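# Put the red foam block into the tote by the door

## Task

Move the red foam block into the tote that stands near the door so it lies fully inside, with no part over the tote's rim. It must stay there without the robot holding or propping it. The robot must not tip over or be left leaning, or the task fails.

## Robot and tools

ROBOT. A Hello Robot Stretch 3 with one arm. It has a two-wheel base 0.33 m long and 0.34 m wide, a mast with a lift, a telescoping arm that sticks out to the robot's right, a wrist (yaw, pitch, roll), a two-finger gripper and a pan/tilt head. The base cannot slide sideways, so the gripper moves forward or back only when the base drives. Turns in place pivot on the point midway between the drive wheels, 0.05 m behind the front edge. Stowed (arm in, wrist folded), the wrist pokes out at most 0.06 m past the right side and a spin sweeps a 0.28 m radius. An unfolded, level wrist reaches beyond that.

FRAMES. Base frame: origin on the floor between the drive wheels, x forward, y left, z up. hand_pose is reported in it, at the spot where the closed fingertips meet. With all wrist joints at 0, that hand frame has x up, y back toward the mast, z toward the rear. The fingertip pads are 0.04 m round. The odometry frame is the base frame as it was when the scene began. Heading is positive to the left, in -3.142 to 3.142.

execute_actions. Arguments: actions, a list holding one action or nothing (empty list just reports state and images); cameras, an optional list from head_camera, nav_camera, wrist_camera, all (left out, null or ["all"] gives every camera, [] gives none). An action may have base, joints, or both, plus an optional contact_limits. base holds exactly one command, relative to where the base last reported itself: translate_m, a straight drive offset in metres, -1 to 1, positive forward; or rotate_rad, a turn offset in radians, -3.2 to 3.2, positive counter-clockwise seen from above. joints is one object keyed by joint name, each value an absolute target: lift_m 0 to 1.1 m (arm height on mast); arm_m 0 to 0.52 m (extension); wrist_yaw_rad -1.345 to 4.42 (0 along the arm, positive toward the front, 3.0 folded over the base); wrist_pitch_rad -1.57 to 0.451 (0 level, negative tips fingers down); wrist_roll_rad -2.911 to 2.911 (0 fingers side by side); gripper_m -0.089 to 0.179 (larger is wider; real fingertip gap is about 0.007 m less when nearly shut, 0.025 m less when wide, zero below 0.007); head_pan_rad -3.953 to 1.73 (0 forward, positive left, -1.57 along the arm); head_tilt_rad -1.53 to 0.419 (negative looks down). contact_limits accepts only arm_m: a motor effort percent, 1 to 100, at which the arm halts (about -value when retracting); it also caps the arm's holding force until the next action. All motions in an action start at once; an action cannot exceed 15 s. A joint or base left out may still be driving toward an earlier target. Unknown keys or out-of-range values reject the whole call with no motion. If a result reports a stop, the remaining calls in that same reply are skipped.

wait: seconds, 0 to 10; sends nothing new and returns the same report as an empty action. zoom_image: camera plus region [x0, y0, x1, y1] in pixels from the top-left of that camera's latest full image, at most 504 by 504. Image sizes: head_camera 896x504 (delivered sideways), nav_camera 672x504, wrist_camera 644x364. finished_scene: scene, an integer 1 or 2; it ends the current scene permanently after the last command has been held, and reports success.

RESULTS. joint_positions (done tolerance: lift and arm ±0.004, wrist yaw/roll ±0.02, pitch ±0.05, gripper ±0.004, head ±0.02). base_status and joint_status: done (for the base, wheels turned the commanded amount even if slipping), off_target (stopped short, maybe still pushing), contact_stop, time_out, torque_fault; after the last three the old target is dropped. on_its_own covers joints not commanded in this call; its held at value is a target, not a position. motor_effort in percent, positive toward larger joint values, bracketed peak; readings carry fixed offsets and noise, so judge trends. Positive wheel effort pushes forward. lidar_m: 12 distances from the base origin, 30 degree sectors starting straight ahead and going counter-clockwise (4th left, 7th behind, 10th right), plane 0.17 m above floor, range 0.15 to 12 m, blind to clear objects and the robot; the mast and low lift can hide sectors 5, 6, 9, 10. wrist_depth_mm (45 to 1000) and head_depth_mm (280 to 4000): 7x7 grids of median depth, rows from top-left, "-" for no reading. base_odometry counts wheel turns only. turned_by_wheels and turned_by_imu give rotation since the last result. base_tilt in degrees, forward and right positive, with a fixed bias up to about 4 degrees. Camera calibration (intrinsics and base-to-camera transforms) is supplied and may be slightly off; arm-mounted camera poses err more.

SPEED. Fast base motion (0.30 m/s, 1.9 rad/s) needs lift_m under 0.30, arm_m under 0.03 and wrist_yaw_rad over 2.54; otherwise 0.10 m/s and 0.63 rad/s.

GRIPPER. Command a width smaller than the object to grasp; smaller squeezes harder, but a stall guard may weaken it and let objects slip. To let go, open at least 0.02 beyond the contact value. Neither the reading nor done proves a grasp; check images or depth. To re-squeeze, send a new value.

CAUTIONS. Arm and lift halt on firm contact and then go slack until commanded again; a slack lift may sag under load, or be pushed up by closing fingers on a surface. Base, wrist and head never stop on contact. A wrist servo pushed hard for seconds switches off for 10 s (torque_fault). Fold or unfold the wrist only with lift_m between 0.32 and 0.95, wrist_pitch_rad -0.4 and roll near 0; once folded the lift may go down to 0.25. With wrist_yaw_rad under -0.4 keep pitch at -0.5 or lower. Pushing with the gripper above about 0.45 m, a second push after a contact_stop, higher contact limits, driving while holding something fixed, or snagging furniture (worst when reversing) can tip the robot. If it leans, reverse the last move in small steps, free the gripper, and lower lift_m near 0.2. Avoid drops, slams, hard shoves and knocking things over. Loose objects may occasionally be nudged by outside forces.

Each tool is called after "Call:" as a command line: name --argument value for each argument, lists and objects as JSON in quotes; but a table of rows of numbers goes row by row, as --pt "numbers of a row", without its own name.

## Session

I'll start by checking the robot's state and camera views.

Call:
execute_actions --actions '[]'

Scene clock: 0.00 s.
base_odometry: x=+0.000 y=+0.000 heading=+0.000 (m, m, rad; odometry frame)
turned_by_wheels: +0.000 (rad since the last result)
turned_by_imu: +0.000 (rad since the last result)
base_tilt: forward=-1.7 right=-0.5 (deg)
lidar_m: 0.73 1.15 1.42 1.33 1.08 1.08 1.18 1.85 2.14 0.82 0.67 0.66
head_depth_mm: 622 625 626 628 628 629 632 / 665 667 667 669 670 673 673 / 715 714 715 718 719 721 721 / 767 768 772 771 775 775 777 / 833 830 834 837 839 843 844 / 906 906 911 915 914 921 921 / 995 999 1000 1003 1007 1011 1014
base_status: not commanded
joint_positions: lift_m=+0.364 arm_m=-0.002 wrist_yaw_rad=+2.919 wrist_pitch_rad=-0.541 wrist_roll_rad=-0.004 gripper_m=+0.037 head_pan_rad=-0.014 head_tilt_rad=-0.021
joint_status: not commanded
motor_effort: left_wheel=+1 right_wheel=+0 lift_m=+26 arm_m=+1 wrist_yaw_rad=+0 wrist_pitch_rad=+4 wrist_roll_rad=+0 gripper_m=+1 head_pan_rad=-1 head_tilt_rad=+0 (%)
hand_pose: x=+0.0244 y=+0.0593 z=+0.3502 quat_wxyz=(+0.264, +0.696, +0.113, +0.658) (m; base frame)
wrist_depth_mm: - - - - - - - / - - - - - - - / 825 896 903 925 973 - - / 689 - 744 736 783 808 825 / 611 - 657 643 658 671 694 / 529 532 - 568 584 575 596 / 481 - - 504 494 508 517
pictures: head_camera (sideways: a quarter turn clockwise sets it upright), nav_camera (sideways: a quarter turn counterclockwise sets it upright), wrist_camera
Images, in order (width x height): head_camera 896x504, nav_camera 672x504, wrist_camera 644x364.

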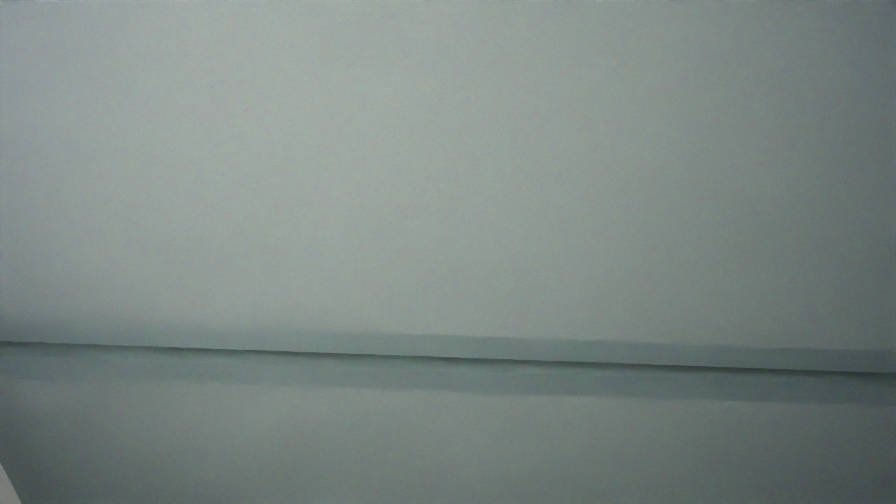

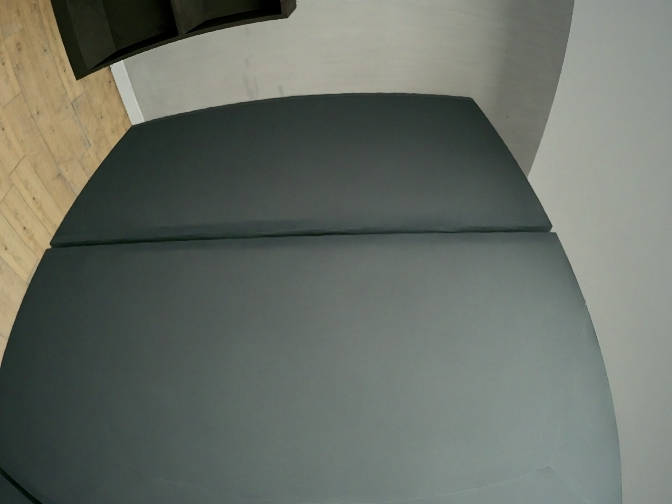

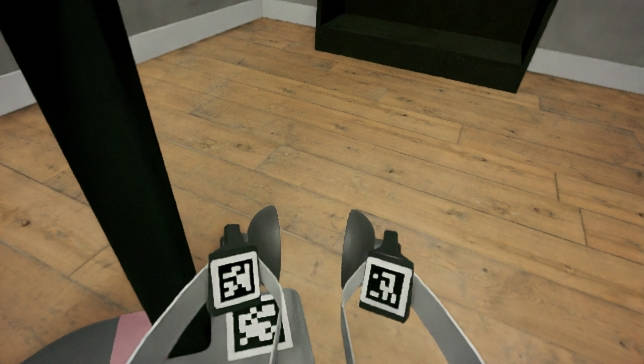

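Call:
execute_actions --actions '[{"joints": {"head_pan_rad": 1.2, "head_tilt_rad": -0.6}}]' --cameras '["head_camera", "nav_camera"]'

Call:
execute_actions --actions '[{"joints": {"head_pan_rad": -1.5, "head_tilt_rad": -0.6}}]' --cameras '["head_camera", "nav_camera"]'

Call:
execute_actions --actions '[{"joints": {"head_pan_rad": -3.0, "head_tilt_rad": -0.6}}]' --cameras '["head_camera", "nav_camera"]'

Scene clock: 1.53 s.
base_odometry: x=+0.000 y=+0.000 heading=+0.000 (m, m, rad; odometry frame)
turned_by_wheels: +0.000 (rad since the last result)
turned_by_imu: +0.000 (rad since the last result)
base_tilt: forward=-1.6 right=-0.4 (deg)
lidar_m: 0.73 1.15 1.42 1.33 1.08 1.08 1.19 1.85 2.15 0.82 0.67 0.67
head_depth_mm: 1296 1389 1484 1662 1708 1494 1278 / 1331 1425 1511 1758 1693 1476 1269 / 1366 1482 1555 1818 1710 1478 1254 / 1384 1516 1591 1853 1734 1465 1252 / 1428 1444 1562 1824 1746 1445 1243 / 1510 1667 1873 2052 1727 1445 1232 / 1559 1703 1881 2003 1719 1427 1222
base_status: not commanded
joint_positions: lift_m=+0.364 arm_m=-0.002 wrist_yaw_rad=+2.919 wrist_pitch_rad=-0.541 wrist_roll_rad=-0.004 gripper_m=+0.037 head_pan_rad=+1.193 head_tilt_rad=-0.592
joint_status: all done
motor_effort: left_wheel=+1(1) right_wheel=+0(1) lift_m=+26(27) arm_m=+1(1) wrist_yaw_rad=+0(0) wrist_pitch_rad=+4(4) wrist_roll_rad=+0(0) gripper_m=+1(1) head_pan_rad=+3(38) head_tilt_rad=-2(29) (%)
hand_pose: x=+0.0244 y=+0.0593 z=+0.3502 quat_wxyz=(+0.264, +0.696, +0.113, +0.658) (m; base frame)
wrist_depth_mm: - - - - - - - / - - - - - - - / 835 878 909 924 947 - - / 710 - 729 745 782 809 830 / 596 - 650 646 663 671 686 / 525 528 - 569 579 582 599 / 469 - - 504 490 507 512
pictures: head_camera (sideways: a quarter turn clockwise sets it upright), nav_camera (sideways: a quarter turn counterclockwise sets it upright)
camera_calibration (this result's frames):
head_camera: T_world_to_cam=[[-0.178531, -0.561552, -0.807951, 1.07788], [-0.921723, 0.382799, -0.062387, 0.0917403], [0.344317, 0.733569, -0.585937, 0.717839], [0, 0, 0, 1]] pos_world=[0.0298312, 0.0435865, 1.29721]
nav_camera: T_world_to_cam=[[0.24623, 0.540401, 0.804573, -1.00003], [0.921006, -0.389004, -0.0205833, 0.0754707], [0.301859, 0.746085, -0.593497, 0.723082], [0, 0, 0, 1]] pos_world=[-0.0415406, 0.0302953, 1.2353]
Images, in order (width x height): head_camera 896x504, nav_camera 672x504.

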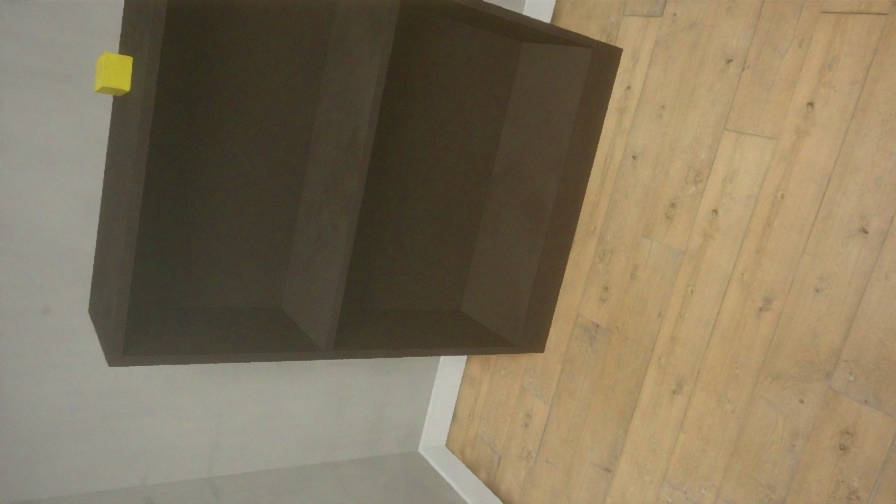

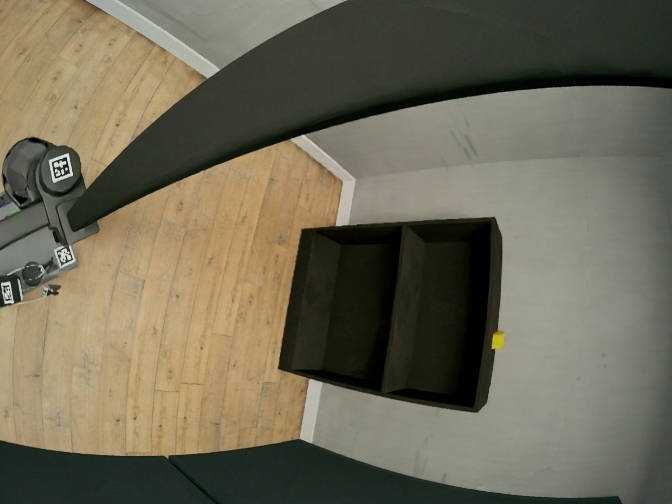

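Scene clock: 3.43 s.
base_odometry: x=+0.000 y=+0.000 heading=+0.000 (m, m, rad; odometry frame)
turned_by_wheels: +0.000 (rad since the last result)
turned_by_imu: +0.000 (rad since the last result)
base_tilt: forward=-1.6 right=-0.4 (deg)
lidar_m: 0.73 1.14 1.43 1.33 1.09 1.08 1.18 1.85 2.14 0.82 0.67 0.67
head_depth_mm: 1934 2155 2331 2297 1822 1489 1267 / 989 1132 1340 2099 1784 1482 1268 / 886 1000 1147 1346 1618 1473 1267 / 803 898 1009 1159 1358 1459 1253 / 732 806 901 1018 1167 1352 1246 / 674 736 812 905 1031 1185 1237 / 623 677 741 818 918 1041 1178
base_status: not commanded
joint_positions: lift_m=+0.364 arm_m=-0.002 wrist_yaw_rad=+2.919 wrist_pitch_rad=-0.541 wrist_roll_rad=-0.004 gripper_m=+0.037 head_pan_rad=-1.493 head_tilt_rad=-0.593
joint_status: all done
motor_effort: left_wheel=+1(1) right_wheel=+0(0) lift_m=+27(27) arm_m=+1(1) wrist_yaw_rad=+0(0) wrist_pitch_rad=+4(4) wrist_roll_rad=+0(0) gripper_m=+0(0) head_pan_rad=-4(41) head_tilt_rad=-3(3) (%)
hand_pose: x=+0.0244 y=+0.0593 z=+0.3502 quat_wxyz=(+0.264, +0.696, +0.113, +0.658) (m; base frame)
wrist_depth_mm: - - - - - - - / - - - - - - - / 818 899 907 939 958 - - / 710 - 747 765 773 810 823 / 595 - 632 642 666 672 688 / 523 532 - 561 578 578 587 / 475 - - 504 498 515 512
pictures: head_camera (sideways: a quarter turn clockwise sets it upright), nav_camera (sideways: a quarter turn counterclockwise sets it upright)
camera_calibration (this result's frames):
head_camera: T_world_to_cam=[[-0.087052, 0.583034, -0.807771, 1.07709], [0.996106, 0.0622858, -0.0623918, 0.0800477], [0.0139361, -0.810057, -0.586186, 0.720177], [0, 0, 0, 1]] pos_world=[0.00399039, -0.0495819, 1.29719]
nav_camera: T_world_to_cam=[[0.0169572, -0.593859, 0.804391, -0.998394], [-0.998198, -0.0563742, -0.0205767, 0.0871692], [0.0575665, -0.802592, -0.593744, 0.724893], [0, 0, 0, 1]] pos_world=[0.0622124, -0.00619679, 1.23529]
Images, in order (width x height): head_camera 896x504, nav_camera 672x504.

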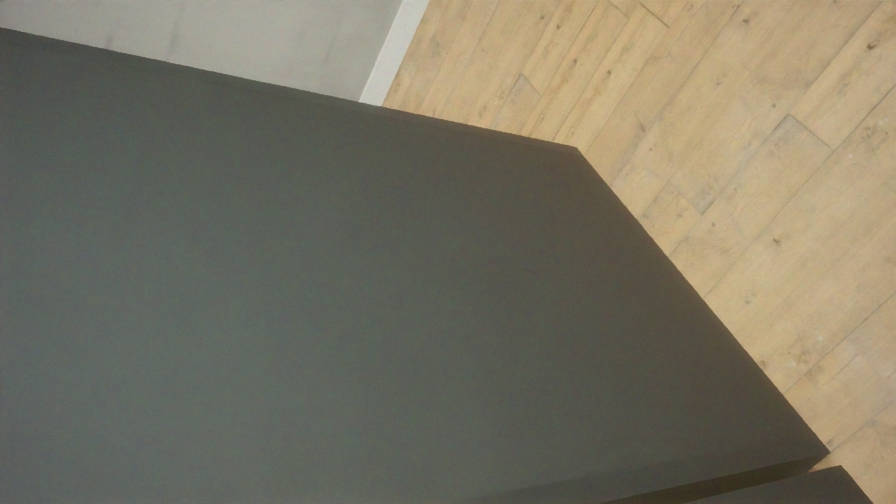

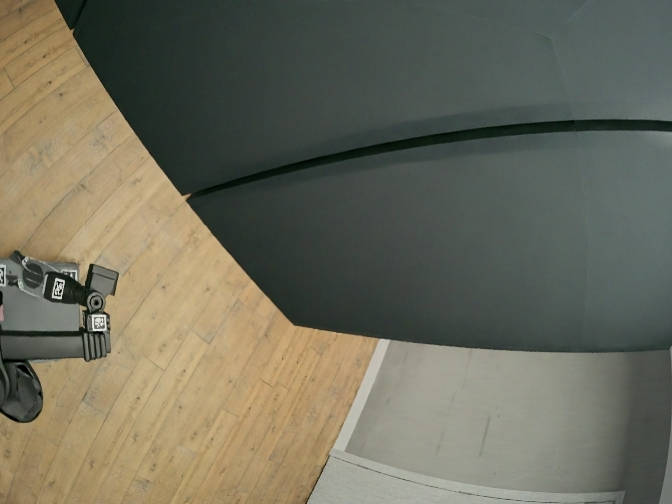

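Scene clock: 4.77 s.
base_odometry: x=+0.000 y=+0.000 heading=+0.000 (m, m, rad; odometry frame)
turned_by_wheels: +0.000 (rad since the last result)
turned_by_imu: +0.000 (rad since the last result)
base_tilt: forward=-1.8 right=-0.6 (deg)
lidar_m: 0.73 1.15 1.42 1.33 1.08 1.08 1.19 1.85 2.14 0.82 0.67 0.67
head_depth_mm: 1034 1107 1191 1283 1397 1453 1274 / 1127 1205 1306 1418 1558 1480 1268 / 1221 1327 1435 1591 1680 1467 1255 / 1348 1464 1608 1787 1754 1466 1246 / 1494 1641 1831 2021 1755 1451 1238 / 1683 1873 2131 2153 1739 1433 1236 / 1905 2126 2364 2027 1712 1434 1230
base_status: not commanded
joint_positions: lift_m=+0.364 arm_m=-0.002 wrist_yaw_rad=+2.919 wrist_pitch_rad=-0.541 wrist_roll_rad=-0.004 gripper_m=+0.037 head_pan_rad=-2.993 head_tilt_rad=-0.593
joint_status: all done
motor_effort: left_wheel=+0(0) right_wheel=-1(0) lift_m=+26(27) arm_m=+1(1) wrist_yaw_rad=+0(0) wrist_pitch_rad=+4(4) wrist_roll_rad=+0(0) gripper_m=+1(1) head_pan_rad=-4(41) head_tilt_rad=-3(1) (%)
hand_pose: x=+0.0244 y=+0.0593 z=+0.3502 quat_wxyz=(+0.264, +0.696, +0.113, +0.658) (m; base frame)
wrist_depth_mm: - - - - - - - / - - - - - - - / 850 897 904 929 981 - - / 708 - 737 758 777 812 834 / 602 - 644 638 673 677 688 / 524 535 - 552 582 577 582 / 477 - - 500 499 511 512
pictures: head_camera (sideways: a quarter turn clockwise sets it upright), nav_camera (sideways: a quarter turn counterclockwise sets it upright)
camera_calibration (this result's frames):
head_camera: T_world_to_cam=[[0.575442, 0.128079, -0.807751, 1.07302], [0.132593, -0.989205, -0.0623923, 0.0853159], [-0.807023, -0.0711987, -0.586212, 0.72522], [0, 0, 0, 1]] pos_world=[-0.0435067, -0.00140287, 1.29719]
nav_camera: T_world_to_cam=[[-0.591198, -0.058926, 0.804371, -0.994658], [-0.126841, 0.99171, -0.020576, 0.081853], [-0.79649, -0.114192, -0.593771, 0.730138], [0, 0, 0, 1]] pos_world=[0.00389012, -0.0564099, 1.23529]
Images, in order (width x height): head_camera 896x504, nav_camera 672x504.

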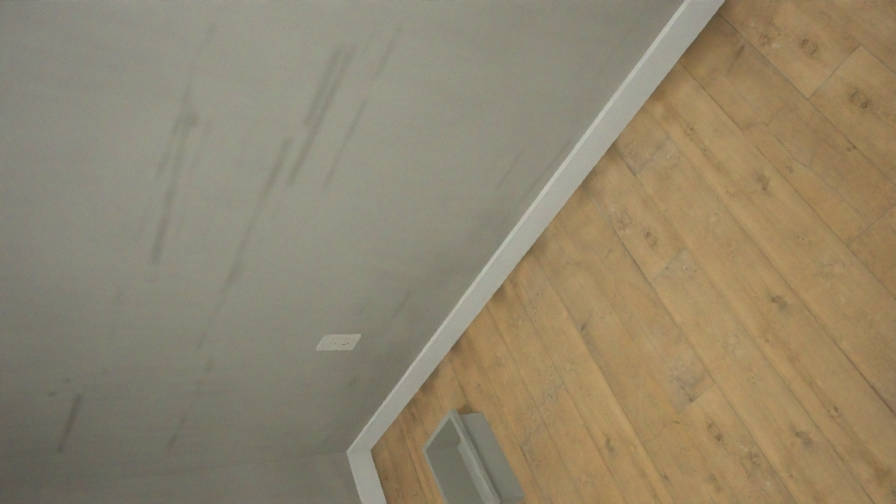

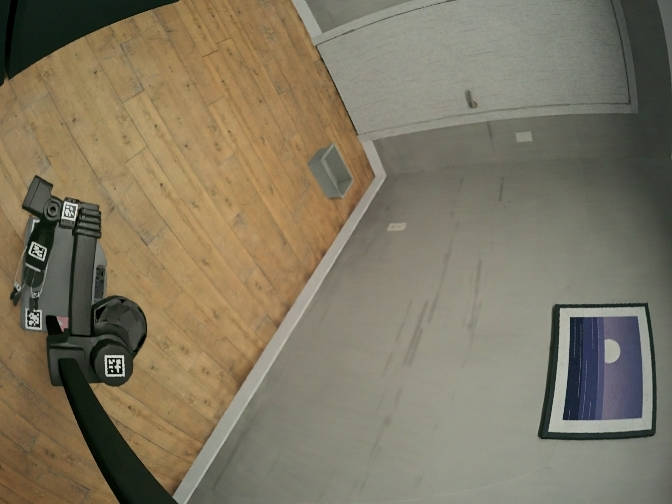

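Call:
execute_actions --actions '[{"joints": {"head_pan_rad": -2.4, "head_tilt_rad": -0.45}}]' --cameras '["head_camera", "nav_camera"]'

Call:
execute_actions --actions '[{"joints": {"head_pan_rad": -0.3, "head_tilt_rad": 0.3}}]' --cameras '["head_camera", "nav_camera"]'

Scene clock: 5.90 s.
base_odometry: x=+0.000 y=+0.000 heading=+0.000 (m, m, rad; odometry frame)
turned_by_wheels: +0.000 (rad since the last result)
turned_by_imu: +0.000 (rad since the last result)
base_tilt: forward=-1.7 right=-0.5 (deg)
lidar_m: 0.73 1.15 1.43 1.33 1.08 1.08 1.18 1.85 2.14 0.82 0.67 0.67
head_depth_mm: 1935 2084 2210 2233 2063 1666 1378 / 1904 2061 2257 2480 2027 1650 1372 / 1861 2033 2199 2430 2040 1642 1359 / 1835 1983 2162 2375 2057 1634 1362 / 1807 1963 2117 2315 2033 1617 1341 / 1791 1929 2099 2299 2015 1609 1337 / 1769 1915 2082 2269 1988 1589 1327
base_status: not commanded
joint_positions: lift_m=+0.364 arm_m=-0.002 wrist_yaw_rad=+2.919 wrist_pitch_rad=-0.541 wrist_roll_rad=-0.004 gripper_m=+0.037 head_pan_rad=-2.407 head_tilt_rad=-0.459
joint_status: all done
motor_effort: left_wheel=+1(0) right_wheel=-1(0) lift_m=+27(27) arm_m=+1(1) wrist_yaw_rad=+0(0) wrist_pitch_rad=+4(4) wrist_roll_rad=+0(0) gripper_m=+0(0) head_pan_rad=+3(34) head_tilt_rad=+3(17) (%)
hand_pose: x=+0.0244 y=+0.0593 z=+0.3502 quat_wxyz=(+0.264, +0.696, +0.113, +0.658) (m; base frame)
wrist_depth_mm: - - - - - - - / - - - - - - - / 831 874 904 913 987 - - / 703 - 739 762 778 827 829 / 605 - 640 643 669 679 686 / 531 528 - 562 582 580 589 / 477 - - 499 493 505 512
pictures: head_camera (sideways: a quarter turn clockwise sets it upright), nav_camera (sideways: a quarter turn counterclockwise sets it upright)
camera_calibration (this result's frames):
head_camera: T_world_to_cam=[[0.324646, 0.34878, -0.87918, 1.16769], [0.651086, -0.756649, -0.0597502, 0.0787239], [-0.68607, -0.553024, -0.472729, 0.576832], [0, 0, 0, 1]] pos_world=[-0.0345968, -0.0287002, 1.304]
nav_camera: T_world_to_cam=[[-0.376295, -0.300124, 0.876543, -1.09008], [-0.655958, 0.754438, -0.0232828, 0.0886084], [-0.65431, -0.583736, -0.48076, 0.582237], [0, 0, 0, 1]] pos_world=[0.0288969, -0.0541347, 1.23748]
Images, in order (width x height): head_camera 896x504, nav_camera 672x504.

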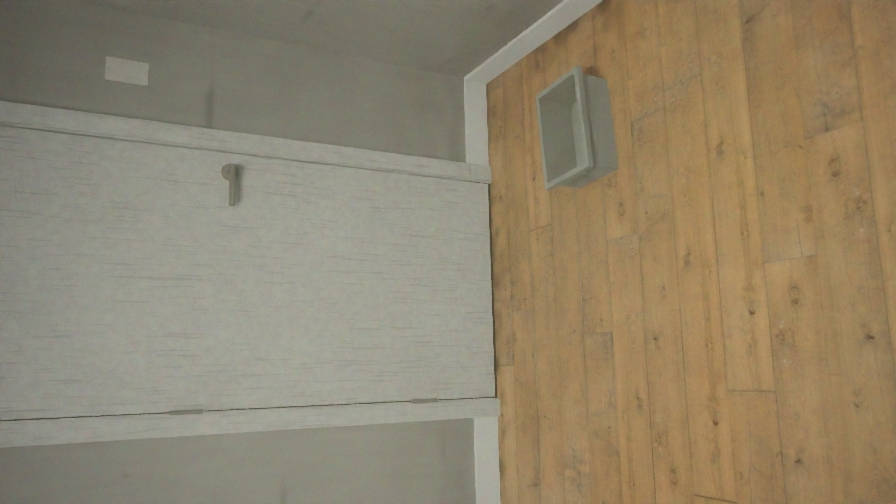

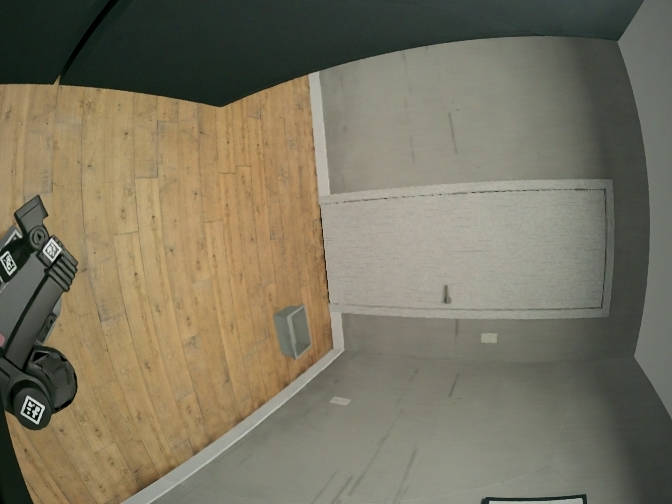

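Scene clock: 7.53 s.
base_odometry: x=+0.000 y=+0.000 heading=+0.000 (m, m, rad; odometry frame)
turned_by_wheels: +0.000 (rad since the last result)
turned_by_imu: +0.000 (rad since the last result)
base_tilt: forward=-1.7 right=-0.5 (deg)
lidar_m: 0.73 1.15 1.43 1.33 1.08 1.07 1.19 1.85 2.14 0.82 0.67 0.67
head_depth_mm: 1245 676 643 615 587 563 540 / 1251 702 669 636 606 581 557 / 1296 732 693 659 628 602 574 / 1340 761 720 684 651 620 593 / 1382 794 749 710 675 642 614 / 1388 829 783 739 700 667 635 / 1389 869 817 769 730 691 660
base_status: not commanded
joint_positions: lift_m=+0.364 arm_m=-0.002 wrist_yaw_rad=+2.919 wrist_pitch_rad=-0.541 wrist_roll_rad=-0.004 gripper_m=+0.037 head_pan_rad=-0.307 head_tilt_rad=+0.283
joint_status: all done
motor_effort: left_wheel=+1(1) right_wheel=+0(0) lift_m=+27(27) arm_m=+1(1) wrist_yaw_rad=+0(0) wrist_pitch_rad=+4(4) wrist_roll_rad=+0(0) gripper_m=+0(1) head_pan_rad=+3(39) head_tilt_rad=+6(38) (%)
hand_pose: x=+0.0244 y=+0.0593 z=+0.3502 quat_wxyz=(+0.264, +0.696, +0.113, +0.658) (m; base frame)
wrist_depth_mm: - - - - - - - / - - - - - - - / 838 865 911 954 949 - - / 707 - 746 762 773 808 819 / 598 - 643 644 667 663 689 / 534 529 - 556 571 579 590 / 476 - - 499 494 509 512
pictures: head_camera (sideways: a quarter turn clockwise sets it upright), nav_camera (sideways: a quarter turn counterclockwise sets it upright)
camera_calibration (this result's frames):
head_camera: T_world_to_cam=[[0.22017, -0.113223, -0.968868, 1.28603], [0.356971, 0.933696, -0.0279931, 0.0392182], [0.907798, -0.339695, 0.24599, -0.368468], [0, 0, 0, 1]] pos_world=[0.037349, -0.016176, 1.33773]
nav_camera: T_world_to_cam=[[-0.235833, 0.0439928, 0.970797, -1.21458], [-0.300404, -0.953347, -0.0297741, 0.0949173], [0.924197, -0.298653, 0.238046, -0.363075], [0, 0, 0, 1]] pos_world=[0.0776299, 0.0354883, 1.26836]
Images, in order (width x height): head_camera 896x504, nav_camera 672x504.

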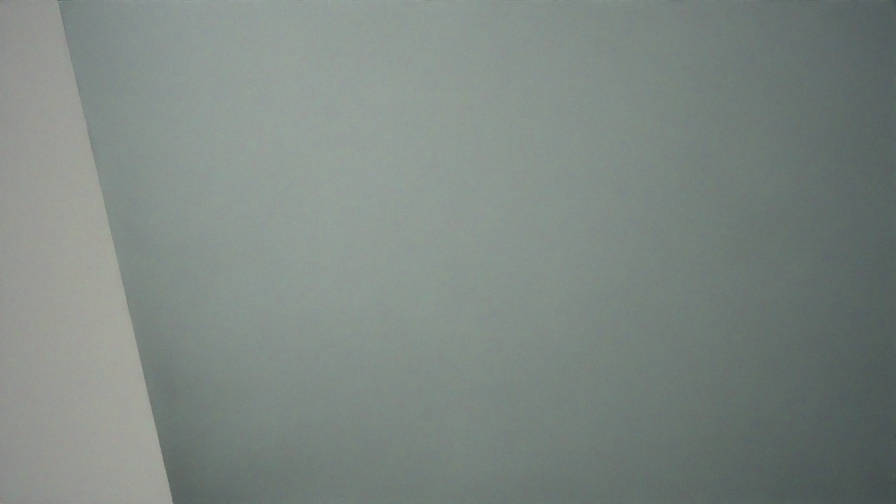

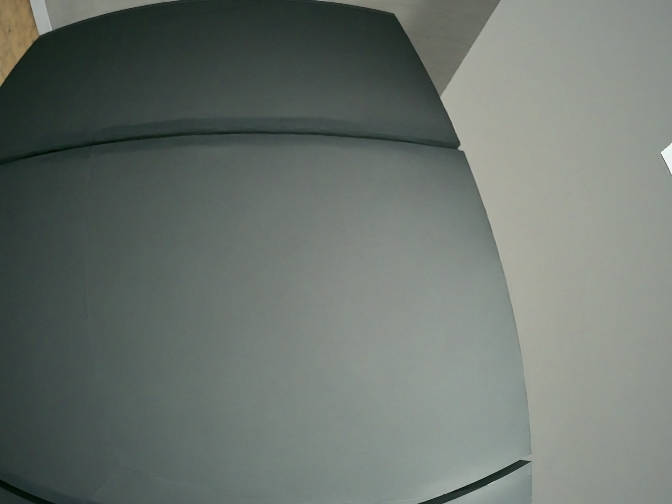

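Call:
execute_actions --actions '[{"base": {"rotate_rad": -2.05}, "joints": {"lift_m": 0.27, "wrist_pitch_rad": -0.4, "head_pan_rad": 0.3, "head_tilt_rad": -0.5}}]' --cameras '["head_camera", "nav_camera"]'

Scene clock: 11.90 s.
base_odometry: x=+0.000 y=+0.000 heading=-2.050 (m, m, rad; odometry frame)
turned_by_wheels: -2.050 (rad since the last result)
turned_by_imu: -2.068 (rad since the last result)
base_tilt: forward=-1.7 right=-0.4 (deg)
lidar_m: 2.14 0.80 0.67 0.66 0.75 1.24 1.42 1.28 1.08 1.08 1.21 2.00
head_depth_mm: 1819 1938 2104 2251 2014 1620 1347 / 1903 2034 2182 2350 1995 1608 1338 / 1978 2116 2315 2455 1977 1600 1331 / 2014 2194 2406 2465 1967 1578 1325 / 1002 1086 1187 1319 1480 1537 1313 / 877 943 1019 1113 1221 1354 1310 / 779 830 890 960 1043 1139 1234
base_status: done
joint_positions: lift_m=+0.270 arm_m=-0.002 wrist_yaw_rad=+2.919 wrist_pitch_rad=-0.421 wrist_roll_rad=-0.004 gripper_m=+0.037 head_pan_rad=+0.293 head_tilt_rad=-0.495
joint_status: all done
motor_effort: left_wheel=+3(13) right_wheel=-2(6) lift_m=+22(27) arm_m=+0(1) wrist_yaw_rad=+0(0) wrist_pitch_rad=+7(8) wrist_roll_rad=+0(0) gripper_m=+1(0) head_pan_rad=+2(33) head_tilt_rad=-2(33) (%)
hand_pose: x=+0.0281 y=+0.0757 z=+0.2823 quat_wxyz=(+0.224, +0.702, +0.071, +0.673) (m; base frame)
wrist_depth_mm: - 645 642 650 654 668 660 / - 689 696 708 709 715 726 / - 749 743 752 780 784 791 / 678 724 738 759 776 793 822 / 564 - 608 602 641 636 656 / 475 - - 512 532 531 541 / - - - 451 441 453 460
pictures: head_camera (sideways: a quarter turn clockwise sets it upright), nav_camera (sideways: a quarter turn counterclockwise sets it upright)
camera_calibration (this result's frames):
head_camera: T_world_to_cam=[[-0.472597, -0.185754, -0.86148, 1.14947], [-0.267561, 0.961635, -0.0605686, 0.0853903], [0.83968, 0.201874, -0.504166, 0.60843], [0, 0, 0, 1]] pos_world=[0.0551981, 0.00857823, 1.30217]
nav_camera: T_world_to_cam=[[0.498417, 0.11967, 0.858638, -1.07206], [0.270039, -0.962584, -0.0225942, 0.0820623], [0.823807, 0.243128, -0.512084, 0.613978], [0, 0, 0, 1]] pos_world=[0.00637415, 0.0580101, 1.23677]
Images, in order (width x height): head_camera 896x504, nav_camera 672x504.

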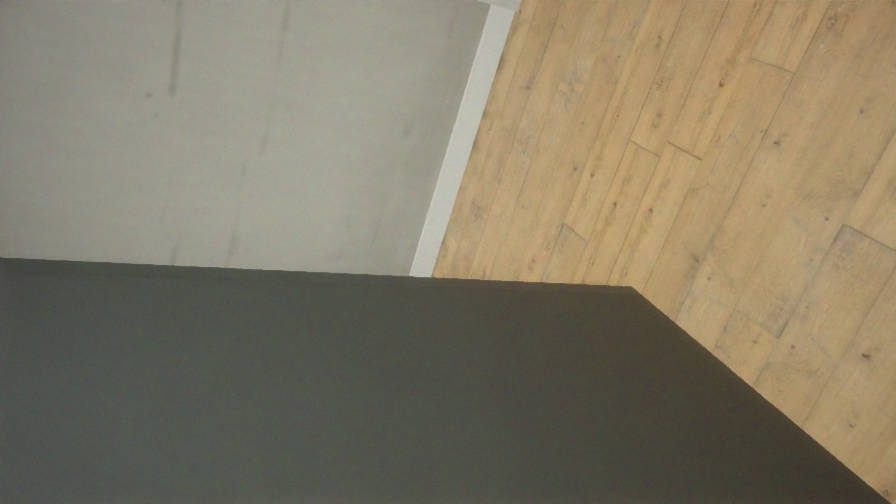

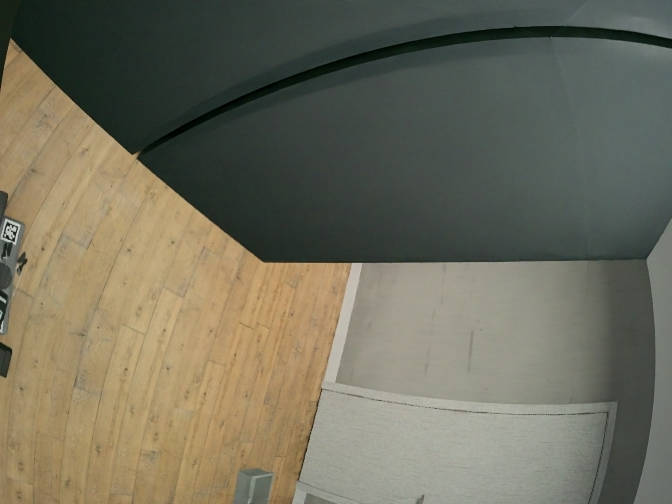

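Call:
execute_actions --actions '[{"base": {"translate_m": 1.0}, "joints": {"head_pan_rad": 0.6}}]' --cameras '["head_camera", "nav_camera"]'

Scene clock: 17.20 s.
base_odometry: x=-0.461 y=-0.888 heading=-2.050 (m, m, rad; odometry frame)
turned_by_wheels: +0.000 (rad since the last result)
turned_by_imu: +0.006 (rad since the last result)
base_tilt: forward=-1.7 right=-0.5 (deg)
lidar_m: 1.19 1.34 0.45 0.45 0.51 0.85 2.28 1.54 1.29 1.29 1.39 1.16
head_depth_mm: 1114 1181 1260 1338 1441 1515 1347 / 1206 1282 1374 1469 1574 1591 1341 / 1300 1400 1493 1629 1764 1587 1333 / 1430 1539 1676 1802 1913 1573 1319 / 1583 1706 1879 2072 1951 1575 1319 / 1752 1925 2141 2335 1916 1558 1305 / 2000 2193 2489 2481 1839 626 684
base_status: done
joint_positions: lift_m=+0.270 arm_m=-0.002 wrist_yaw_rad=+2.919 wrist_pitch_rad=-0.420 wrist_roll_rad=-0.004 gripper_m=+0.037 head_pan_rad=+0.593 head_tilt_rad=-0.495
joint_status: all done
motor_effort: left_wheel=+3(11) right_wheel=-2(4) lift_m=+22(22) arm_m=+1(0) wrist_yaw_rad=+0(0) wrist_pitch_rad=+7(7) wrist_roll_rad=+0(1) gripper_m=+1(0) head_pan_rad=+3(25) head_tilt_rad=-3(2) (%)
hand_pose: x=+0.0282 y=+0.0758 z=+0.2825 quat_wxyz=(+0.223, +0.702, +0.071, +0.673) (m; base frame)
wrist_depth_mm: - 451 445 448 452 - - / - 479 479 485 493 - - / - 520 526 528 533 - - / 569 576 581 572 614 803 824 / 556 - 613 606 620 632 651 / 480 - - 514 527 527 536 / - - - 447 443 456 461
pictures: head_camera (sideways: a quarter turn clockwise sets it upright), nav_camera (sideways: a quarter turn counterclockwise sets it upright)
camera_calibration (this result's frames):
head_camera: T_world_to_cam=[[-0.396852, -0.317268, -0.861307, 1.14879], [-0.539778, 0.839625, -0.060576, 0.0870604], [0.742394, 0.440875, -0.504461, 0.609407], [0, 0, 0, 1]] pos_world=[0.0504711, 0.0227029, 1.30215]
nav_camera: T_world_to_cam=[[0.441045, 0.261764, 0.858463, -1.07148], [0.542402, -0.839815, -0.0225876, 0.0803922], [0.715038, 0.475594, -0.512378, 0.615023], [0, 0, 0, 1]] pos_world=[-0.0107975, 0.0554884, 1.23677]
Images, in order (width x height): head_camera 896x504, nav_camera 672x504.

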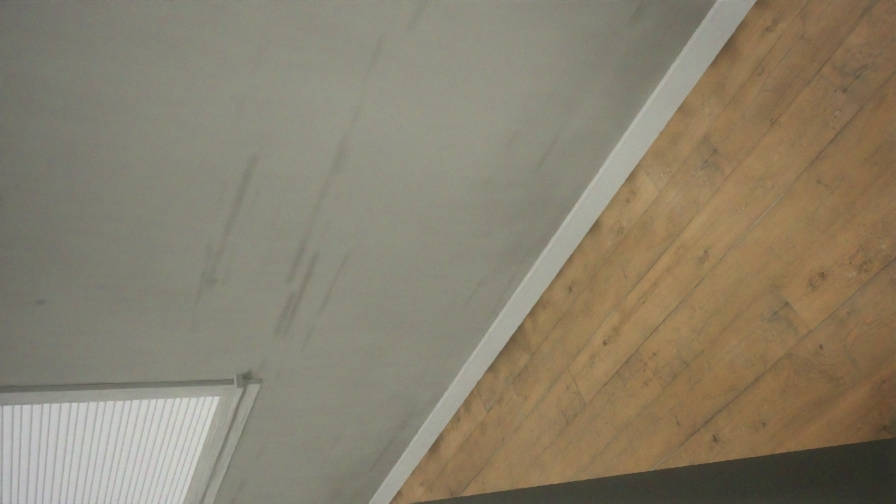

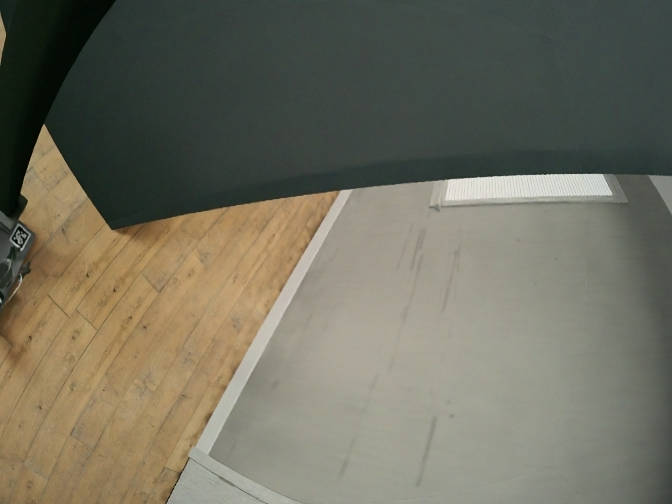

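Call:
execute_actions --actions '[{"base": {"translate_m": 0.55}, "joints": {"head_pan_rad": 1.2, "head_tilt_rad": -0.55}}]' --cameras '["head_camera", "nav_camera"]'

Scene clock: 20.87 s.
base_odometry: x=-0.714 y=-1.376 heading=-2.050 (m, m, rad; odometry frame)
turned_by_wheels: +0.000 (rad since the last result)
turned_by_imu: +0.003 (rad since the last result)
base_tilt: forward=-1.7 right=-0.5 (deg)
lidar_m: 0.65 0.73 1.23 0.69 0.50 0.62 2.82 1.68 1.42 1.39 0.74 0.65
head_depth_mm: 1279 1293 1311 1328 1349 1364 1280 / 1594 1615 1677 1706 1716 1539 1301 / 2157 2198 2305 2210 1869 1531 1292 / 2870 3134 3202 2362 1851 1515 1282 / 2861 3117 3297 2333 1845 1503 1277 / 2851 3074 3207 2330 1832 1495 1272 / 2686 2944 2985 2301 1813 1483 1261
base_status: done
joint_positions: lift_m=+0.270 arm_m=-0.002 wrist_yaw_rad=+2.919 wrist_pitch_rad=-0.420 wrist_roll_rad=-0.004 gripper_m=+0.037 head_pan_rad=+1.193 head_tilt_rad=-0.544
joint_status: all done
motor_effort: left_wheel=+2(10) right_wheel=-1(3) lift_m=+22(22) arm_m=+1(1) wrist_yaw_rad=+0(0) wrist_pitch_rad=+7(7) wrist_roll_rad=+0(0) gripper_m=+0(0) head_pan_rad=+3(35) head_tilt_rad=-2(10) (%)
hand_pose: x=+0.0282 y=+0.0758 z=+0.2825 quat_wxyz=(+0.223, +0.702, +0.070, +0.673) (m; base frame)
wrist_depth_mm: - 687 - - - - 740 / - 739 - - - - 749 / - 785 934 982 - 999 736 / 432 722 737 756 783 787 707 / 469 - 611 599 627 638 645 / 467 - - 513 525 526 537 / - - - 455 442 453 459
pictures: head_camera (sideways: a quarter turn clockwise sets it upright), nav_camera (sideways: a quarter turn counterclockwise sets it upright)
camera_calibration (this result's frames):
head_camera: T_world_to_cam=[[-0.163689, -0.524273, -0.83567, 1.11393], [-0.92063, 0.385553, -0.0615529, 0.0906516], [0.354466, 0.759267, -0.545772, 0.665523], [0, 0, 0, 1]] pos_world=[0.0298905, 0.0437442, 1.29968]
nav_camera: T_world_to_cam=[[0.231447, 0.503273, 0.832555, -1.03642], [0.921411, -0.387989, -0.0216129, 0.07681], [0.312145, 0.772128, -0.55352, 0.67101], [0, 0, 0, 1]] pos_world=[-0.0403487, 0.033299, 1.23596]
Images, in order (width x height): head_camera 896x504, nav_camera 672x504.

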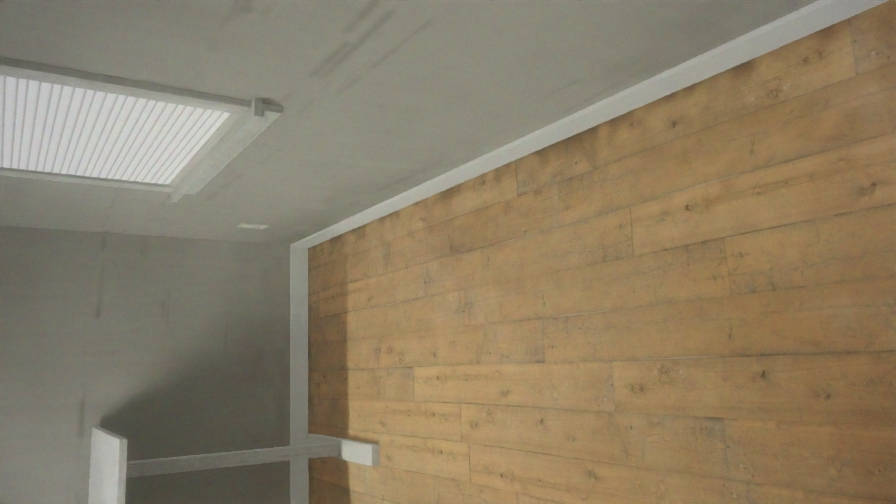

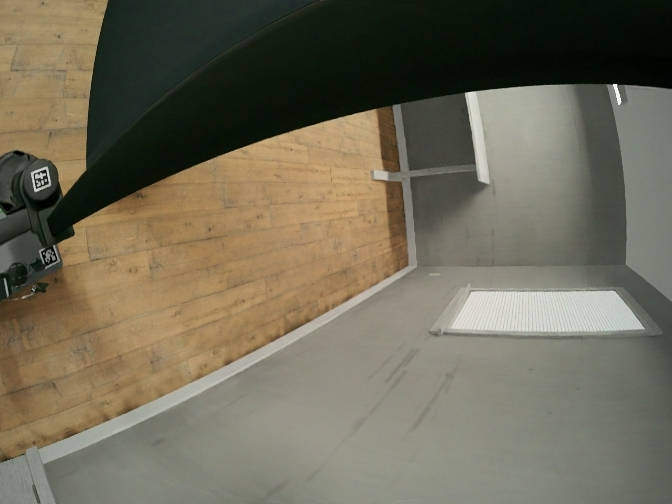

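Call:
execute_actions --actions '[{"base": {"rotate_rad": 1.35}, "joints": {"head_pan_rad": 0.35, "head_tilt_rad": -0.5}}]' --cameras '["head_camera", "nav_camera"]'

Scene clock: 23.17 s.
base_odometry: x=-0.714 y=-1.376 heading=-0.700 (m, m, rad; odometry frame)
turned_by_wheels: +1.350 (rad since the last result)
turned_by_imu: +1.361 (rad since the last result)
base_tilt: forward=-1.6 right=-0.5 (deg)
lidar_m: 2.52 0.46 0.46 1.27 2.01 1.47 1.41 0.89 0.64 0.65 0.67 0.92
head_depth_mm: 2749 2996 3200 2630 1997 1593 1336 / 2826 2994 3225 2583 1973 1571 1334 / 2919 3156 3367 2551 1934 1568 1326 / 3034 3259 3447 2543 1933 1568 1312 / 619 675 743 827 933 1059 1216 / 517 557 601 653 716 795 889 / 444 471 504 541 583 633 692
base_status: done
joint_positions: lift_m=+0.270 arm_m=-0.002 wrist_yaw_rad=+2.919 wrist_pitch_rad=-0.420 wrist_roll_rad=-0.004 gripper_m=+0.037 head_pan_rad=+0.357 head_tilt_rad=-0.507
joint_status: all done
motor_effort: left_wheel=-2(7) right_wheel=+2(6) lift_m=+22(22) arm_m=+0(1) wrist_yaw_rad=+0(0) wrist_pitch_rad=+7(7) wrist_roll_rad=+0(0) gripper_m=+1(0) head_pan_rad=-4(41) head_tilt_rad=+3(8) (%)
hand_pose: x=+0.0282 y=+0.0758 z=+0.2825 quat_wxyz=(+0.223, +0.702, +0.070, +0.673) (m; base frame)
wrist_depth_mm: - - - - 597 412 428 / - - - - 616 446 464 / - 938 957 978 629 482 525 / 688 725 723 743 645 537 601 / 566 - 609 601 603 589 636 / 473 - - 511 534 526 538 / - - - 450 440 459 461
pictures: head_camera (sideways: a quarter turn clockwise sets it upright), nav_camera (sideways: a quarter turn counterclockwise sets it upright)
camera_calibration (this result's frames):
head_camera: T_world_to_cam=[[-0.469531, -0.219332, -0.855239, 1.14132], [-0.329354, 0.942245, -0.0608276, 0.0861035], [0.819186, 0.253116, -0.514651, 0.622197], [0, 0, 0, 1]] pos_world=[0.0545468, 0.0117081, 1.30155]
nav_camera: T_world_to_cam=[[0.499503, 0.155027, 0.852328, -1.06384], [0.330937, -0.943388, -0.0223547, 0.0813786], [0.800611, 0.293233, -0.522529, 0.627709], [0, 0, 0, 1]] pos_world=[0.0019088, 0.05763, 1.23656]
Images, in order (width x height): head_camera 896x504, nav_camera 672x504.

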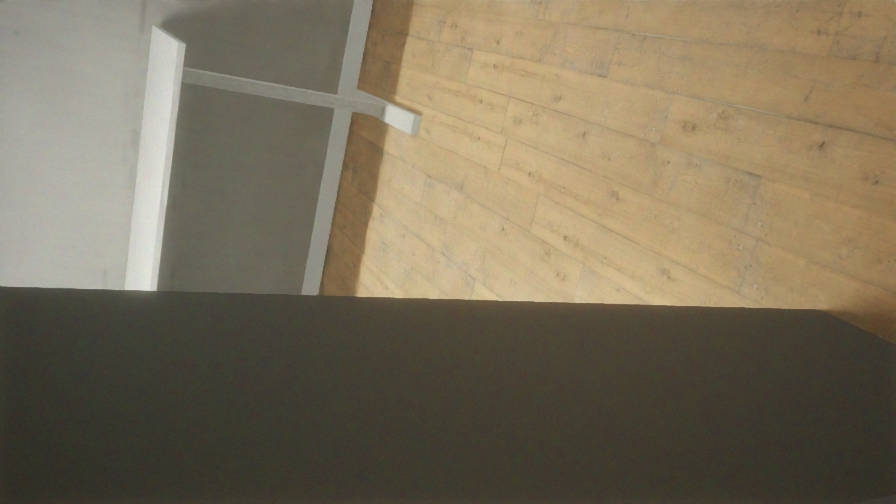

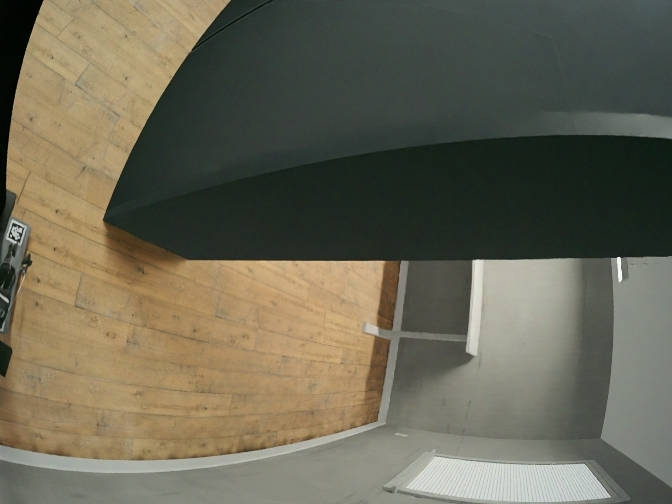

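Call:
execute_actions --actions '[{"base": {"rotate_rad": -0.14}, "joints": {"head_pan_rad": 0.9, "head_tilt_rad": -0.45}}]' --cameras '[]'

Call:
execute_actions --actions '[{"base": {"translate_m": 1.0}}]' --cameras '["head_camera", "nav_camera"]'

Scene clock: 26.17 s.
base_odometry: x=-0.714 y=-1.376 heading=-0.840 (m, m, rad; odometry frame)
turned_by_wheels: -0.140 (rad since the last result)
turned_by_imu: -0.142 (rad since the last result)
base_tilt: forward=-1.8 right=-0.3 (deg)
lidar_m: 1.67 0.53 0.46 0.85 2.36 1.54 1.41 1.05 0.68 0.64 0.66 0.82
head_depth_mm: 522 594 687 813 2031 1674 1379 / 460 514 580 669 787 961 1311 / 410 452 503 568 653 764 924 / 369 403 444 493 556 636 741 / 363 392 427 468 519 580 663 / 399 435 476 528 591 671 777 / 444 487 541 608 693 806 966
base_status: done
joint_positions: lift_m=+0.270 arm_m=-0.002 wrist_yaw_rad=+2.919 wrist_pitch_rad=-0.420 wrist_roll_rad=-0.004 gripper_m=+0.037 head_pan_rad=+0.893 head_tilt_rad=-0.458
joint_status: all done
motor_effort: left_wheel=+4(9) right_wheel=-2(5) lift_m=+22(22) arm_m=+0(0) wrist_yaw_rad=+0(0) wrist_pitch_rad=+7(7) wrist_roll_rad=+0(0) gripper_m=+0(0) head_pan_rad=+3(34) head_tilt_rad=+3(8) (%)
hand_pose: x=+0.0282 y=+0.0758 z=+0.2825 quat_wxyz=(+0.223, +0.702, +0.070, +0.673) (m; base frame)
wrist_depth_mm: - - - 780 488 448 517 / - - - 831 509 502 596 / - 935 944 875 535 565 663 / 677 715 736 751 579 648 804 / 560 - 605 606 606 639 652 / 484 - - 511 536 529 532 / - - - 448 441 456 459
pictures: none
No camera images: the call's "cameras" was empty. Leave "cameras" out to get every camera's image.

Scene clock: 31.33 s.
base_odometry: x=-0.046 y=-2.120 heading=-0.840 (m, m, rad; odometry frame)
turned_by_wheels: +0.000 (rad since the last result)
turned_by_imu: +0.006 (rad since the last result)
base_tilt: forward=-1.7 right=-0.4 (deg)
lidar_m: 1.34 1.96 2.56 2.29 0.52 0.58 2.41 0.84 0.56 0.51 0.52 0.65
head_depth_mm: 2192 2263 2436 2540 2112 1673 1380 / 2381 2420 2624 2703 2081 1660 1374 / 2549 2613 2902 2801 2075 1639 1372 / 2767 2862 3138 2665 2054 1629 1358 / 3014 3216 3473 2721 2036 1618 1345 / 3293 3527 3750 2720 2006 1610 1338 / 3136 3296 3499 2635 2007 1598 1334
base_status: done
joint_positions: lift_m=+0.270 arm_m=-0.002 wrist_yaw_rad=+2.919 wrist_pitch_rad=-0.420 wrist_roll_rad=-0.004 gripper_m=+0.037 head_pan_rad=+0.893 head_tilt_rad=-0.457
joint_status: not commanded
motor_effort: left_wheel=+3(10) right_wheel=-2(4) lift_m=+22(22) arm_m=+0(0) wrist_yaw_rad=+0(0) wrist_pitch_rad=+7(7) wrist_roll_rad=+0(0) gripper_m=+1(1) head_pan_rad=+2(3) head_tilt_rad=+3(2) (%)
hand_pose: x=+0.0282 y=+0.0758 z=+0.2825 quat_wxyz=(+0.223, +0.702, +0.070, +0.673) (m; base frame)
wrist_depth_mm: - - - - - - - / - - - - - - - / - 946 953 981 - - - / 459 713 739 763 775 811 823 / 498 - 618 598 635 642 651 / 478 - - 510 522 524 541 / - - - 451 443 453 461
pictures: head_camera (sideways: a quarter turn clockwise sets it upright), nav_camera (sideways: a quarter turn counterclockwise sets it upright)
camera_calibration (this result's frames):
head_camera: T_world_to_cam=[[-0.264911, -0.39499, -0.879662, 1.17192], [-0.762404, 0.64434, -0.059726, 0.0873149], [0.590392, 0.654835, -0.471835, 0.567882], [0, 0, 0, 1]] pos_world=[0.0417506, 0.0347671, 1.30405]
nav_camera: T_world_to_cam=[[0.323599, 0.355107, 0.877031, -1.09498], [0.766918, -0.641322, -0.0233017, 0.0799535], [0.554184, 0.680151, -0.479869, 0.573706], [0, 0, 0, 1]] pos_world=[-0.0249215, 0.0499046, 1.2375]
Images, in order (width x height): head_camera 896x504, nav_camera 672x504.

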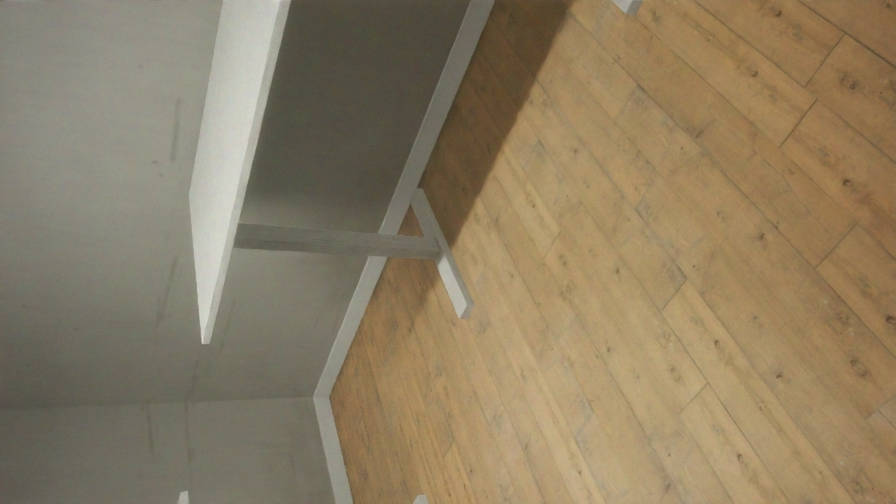

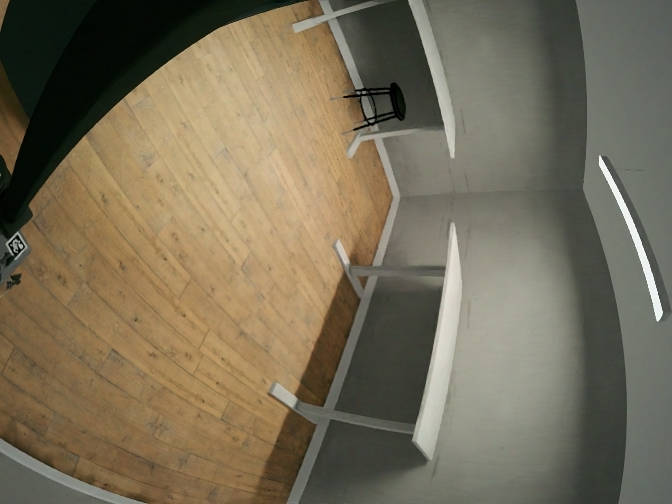

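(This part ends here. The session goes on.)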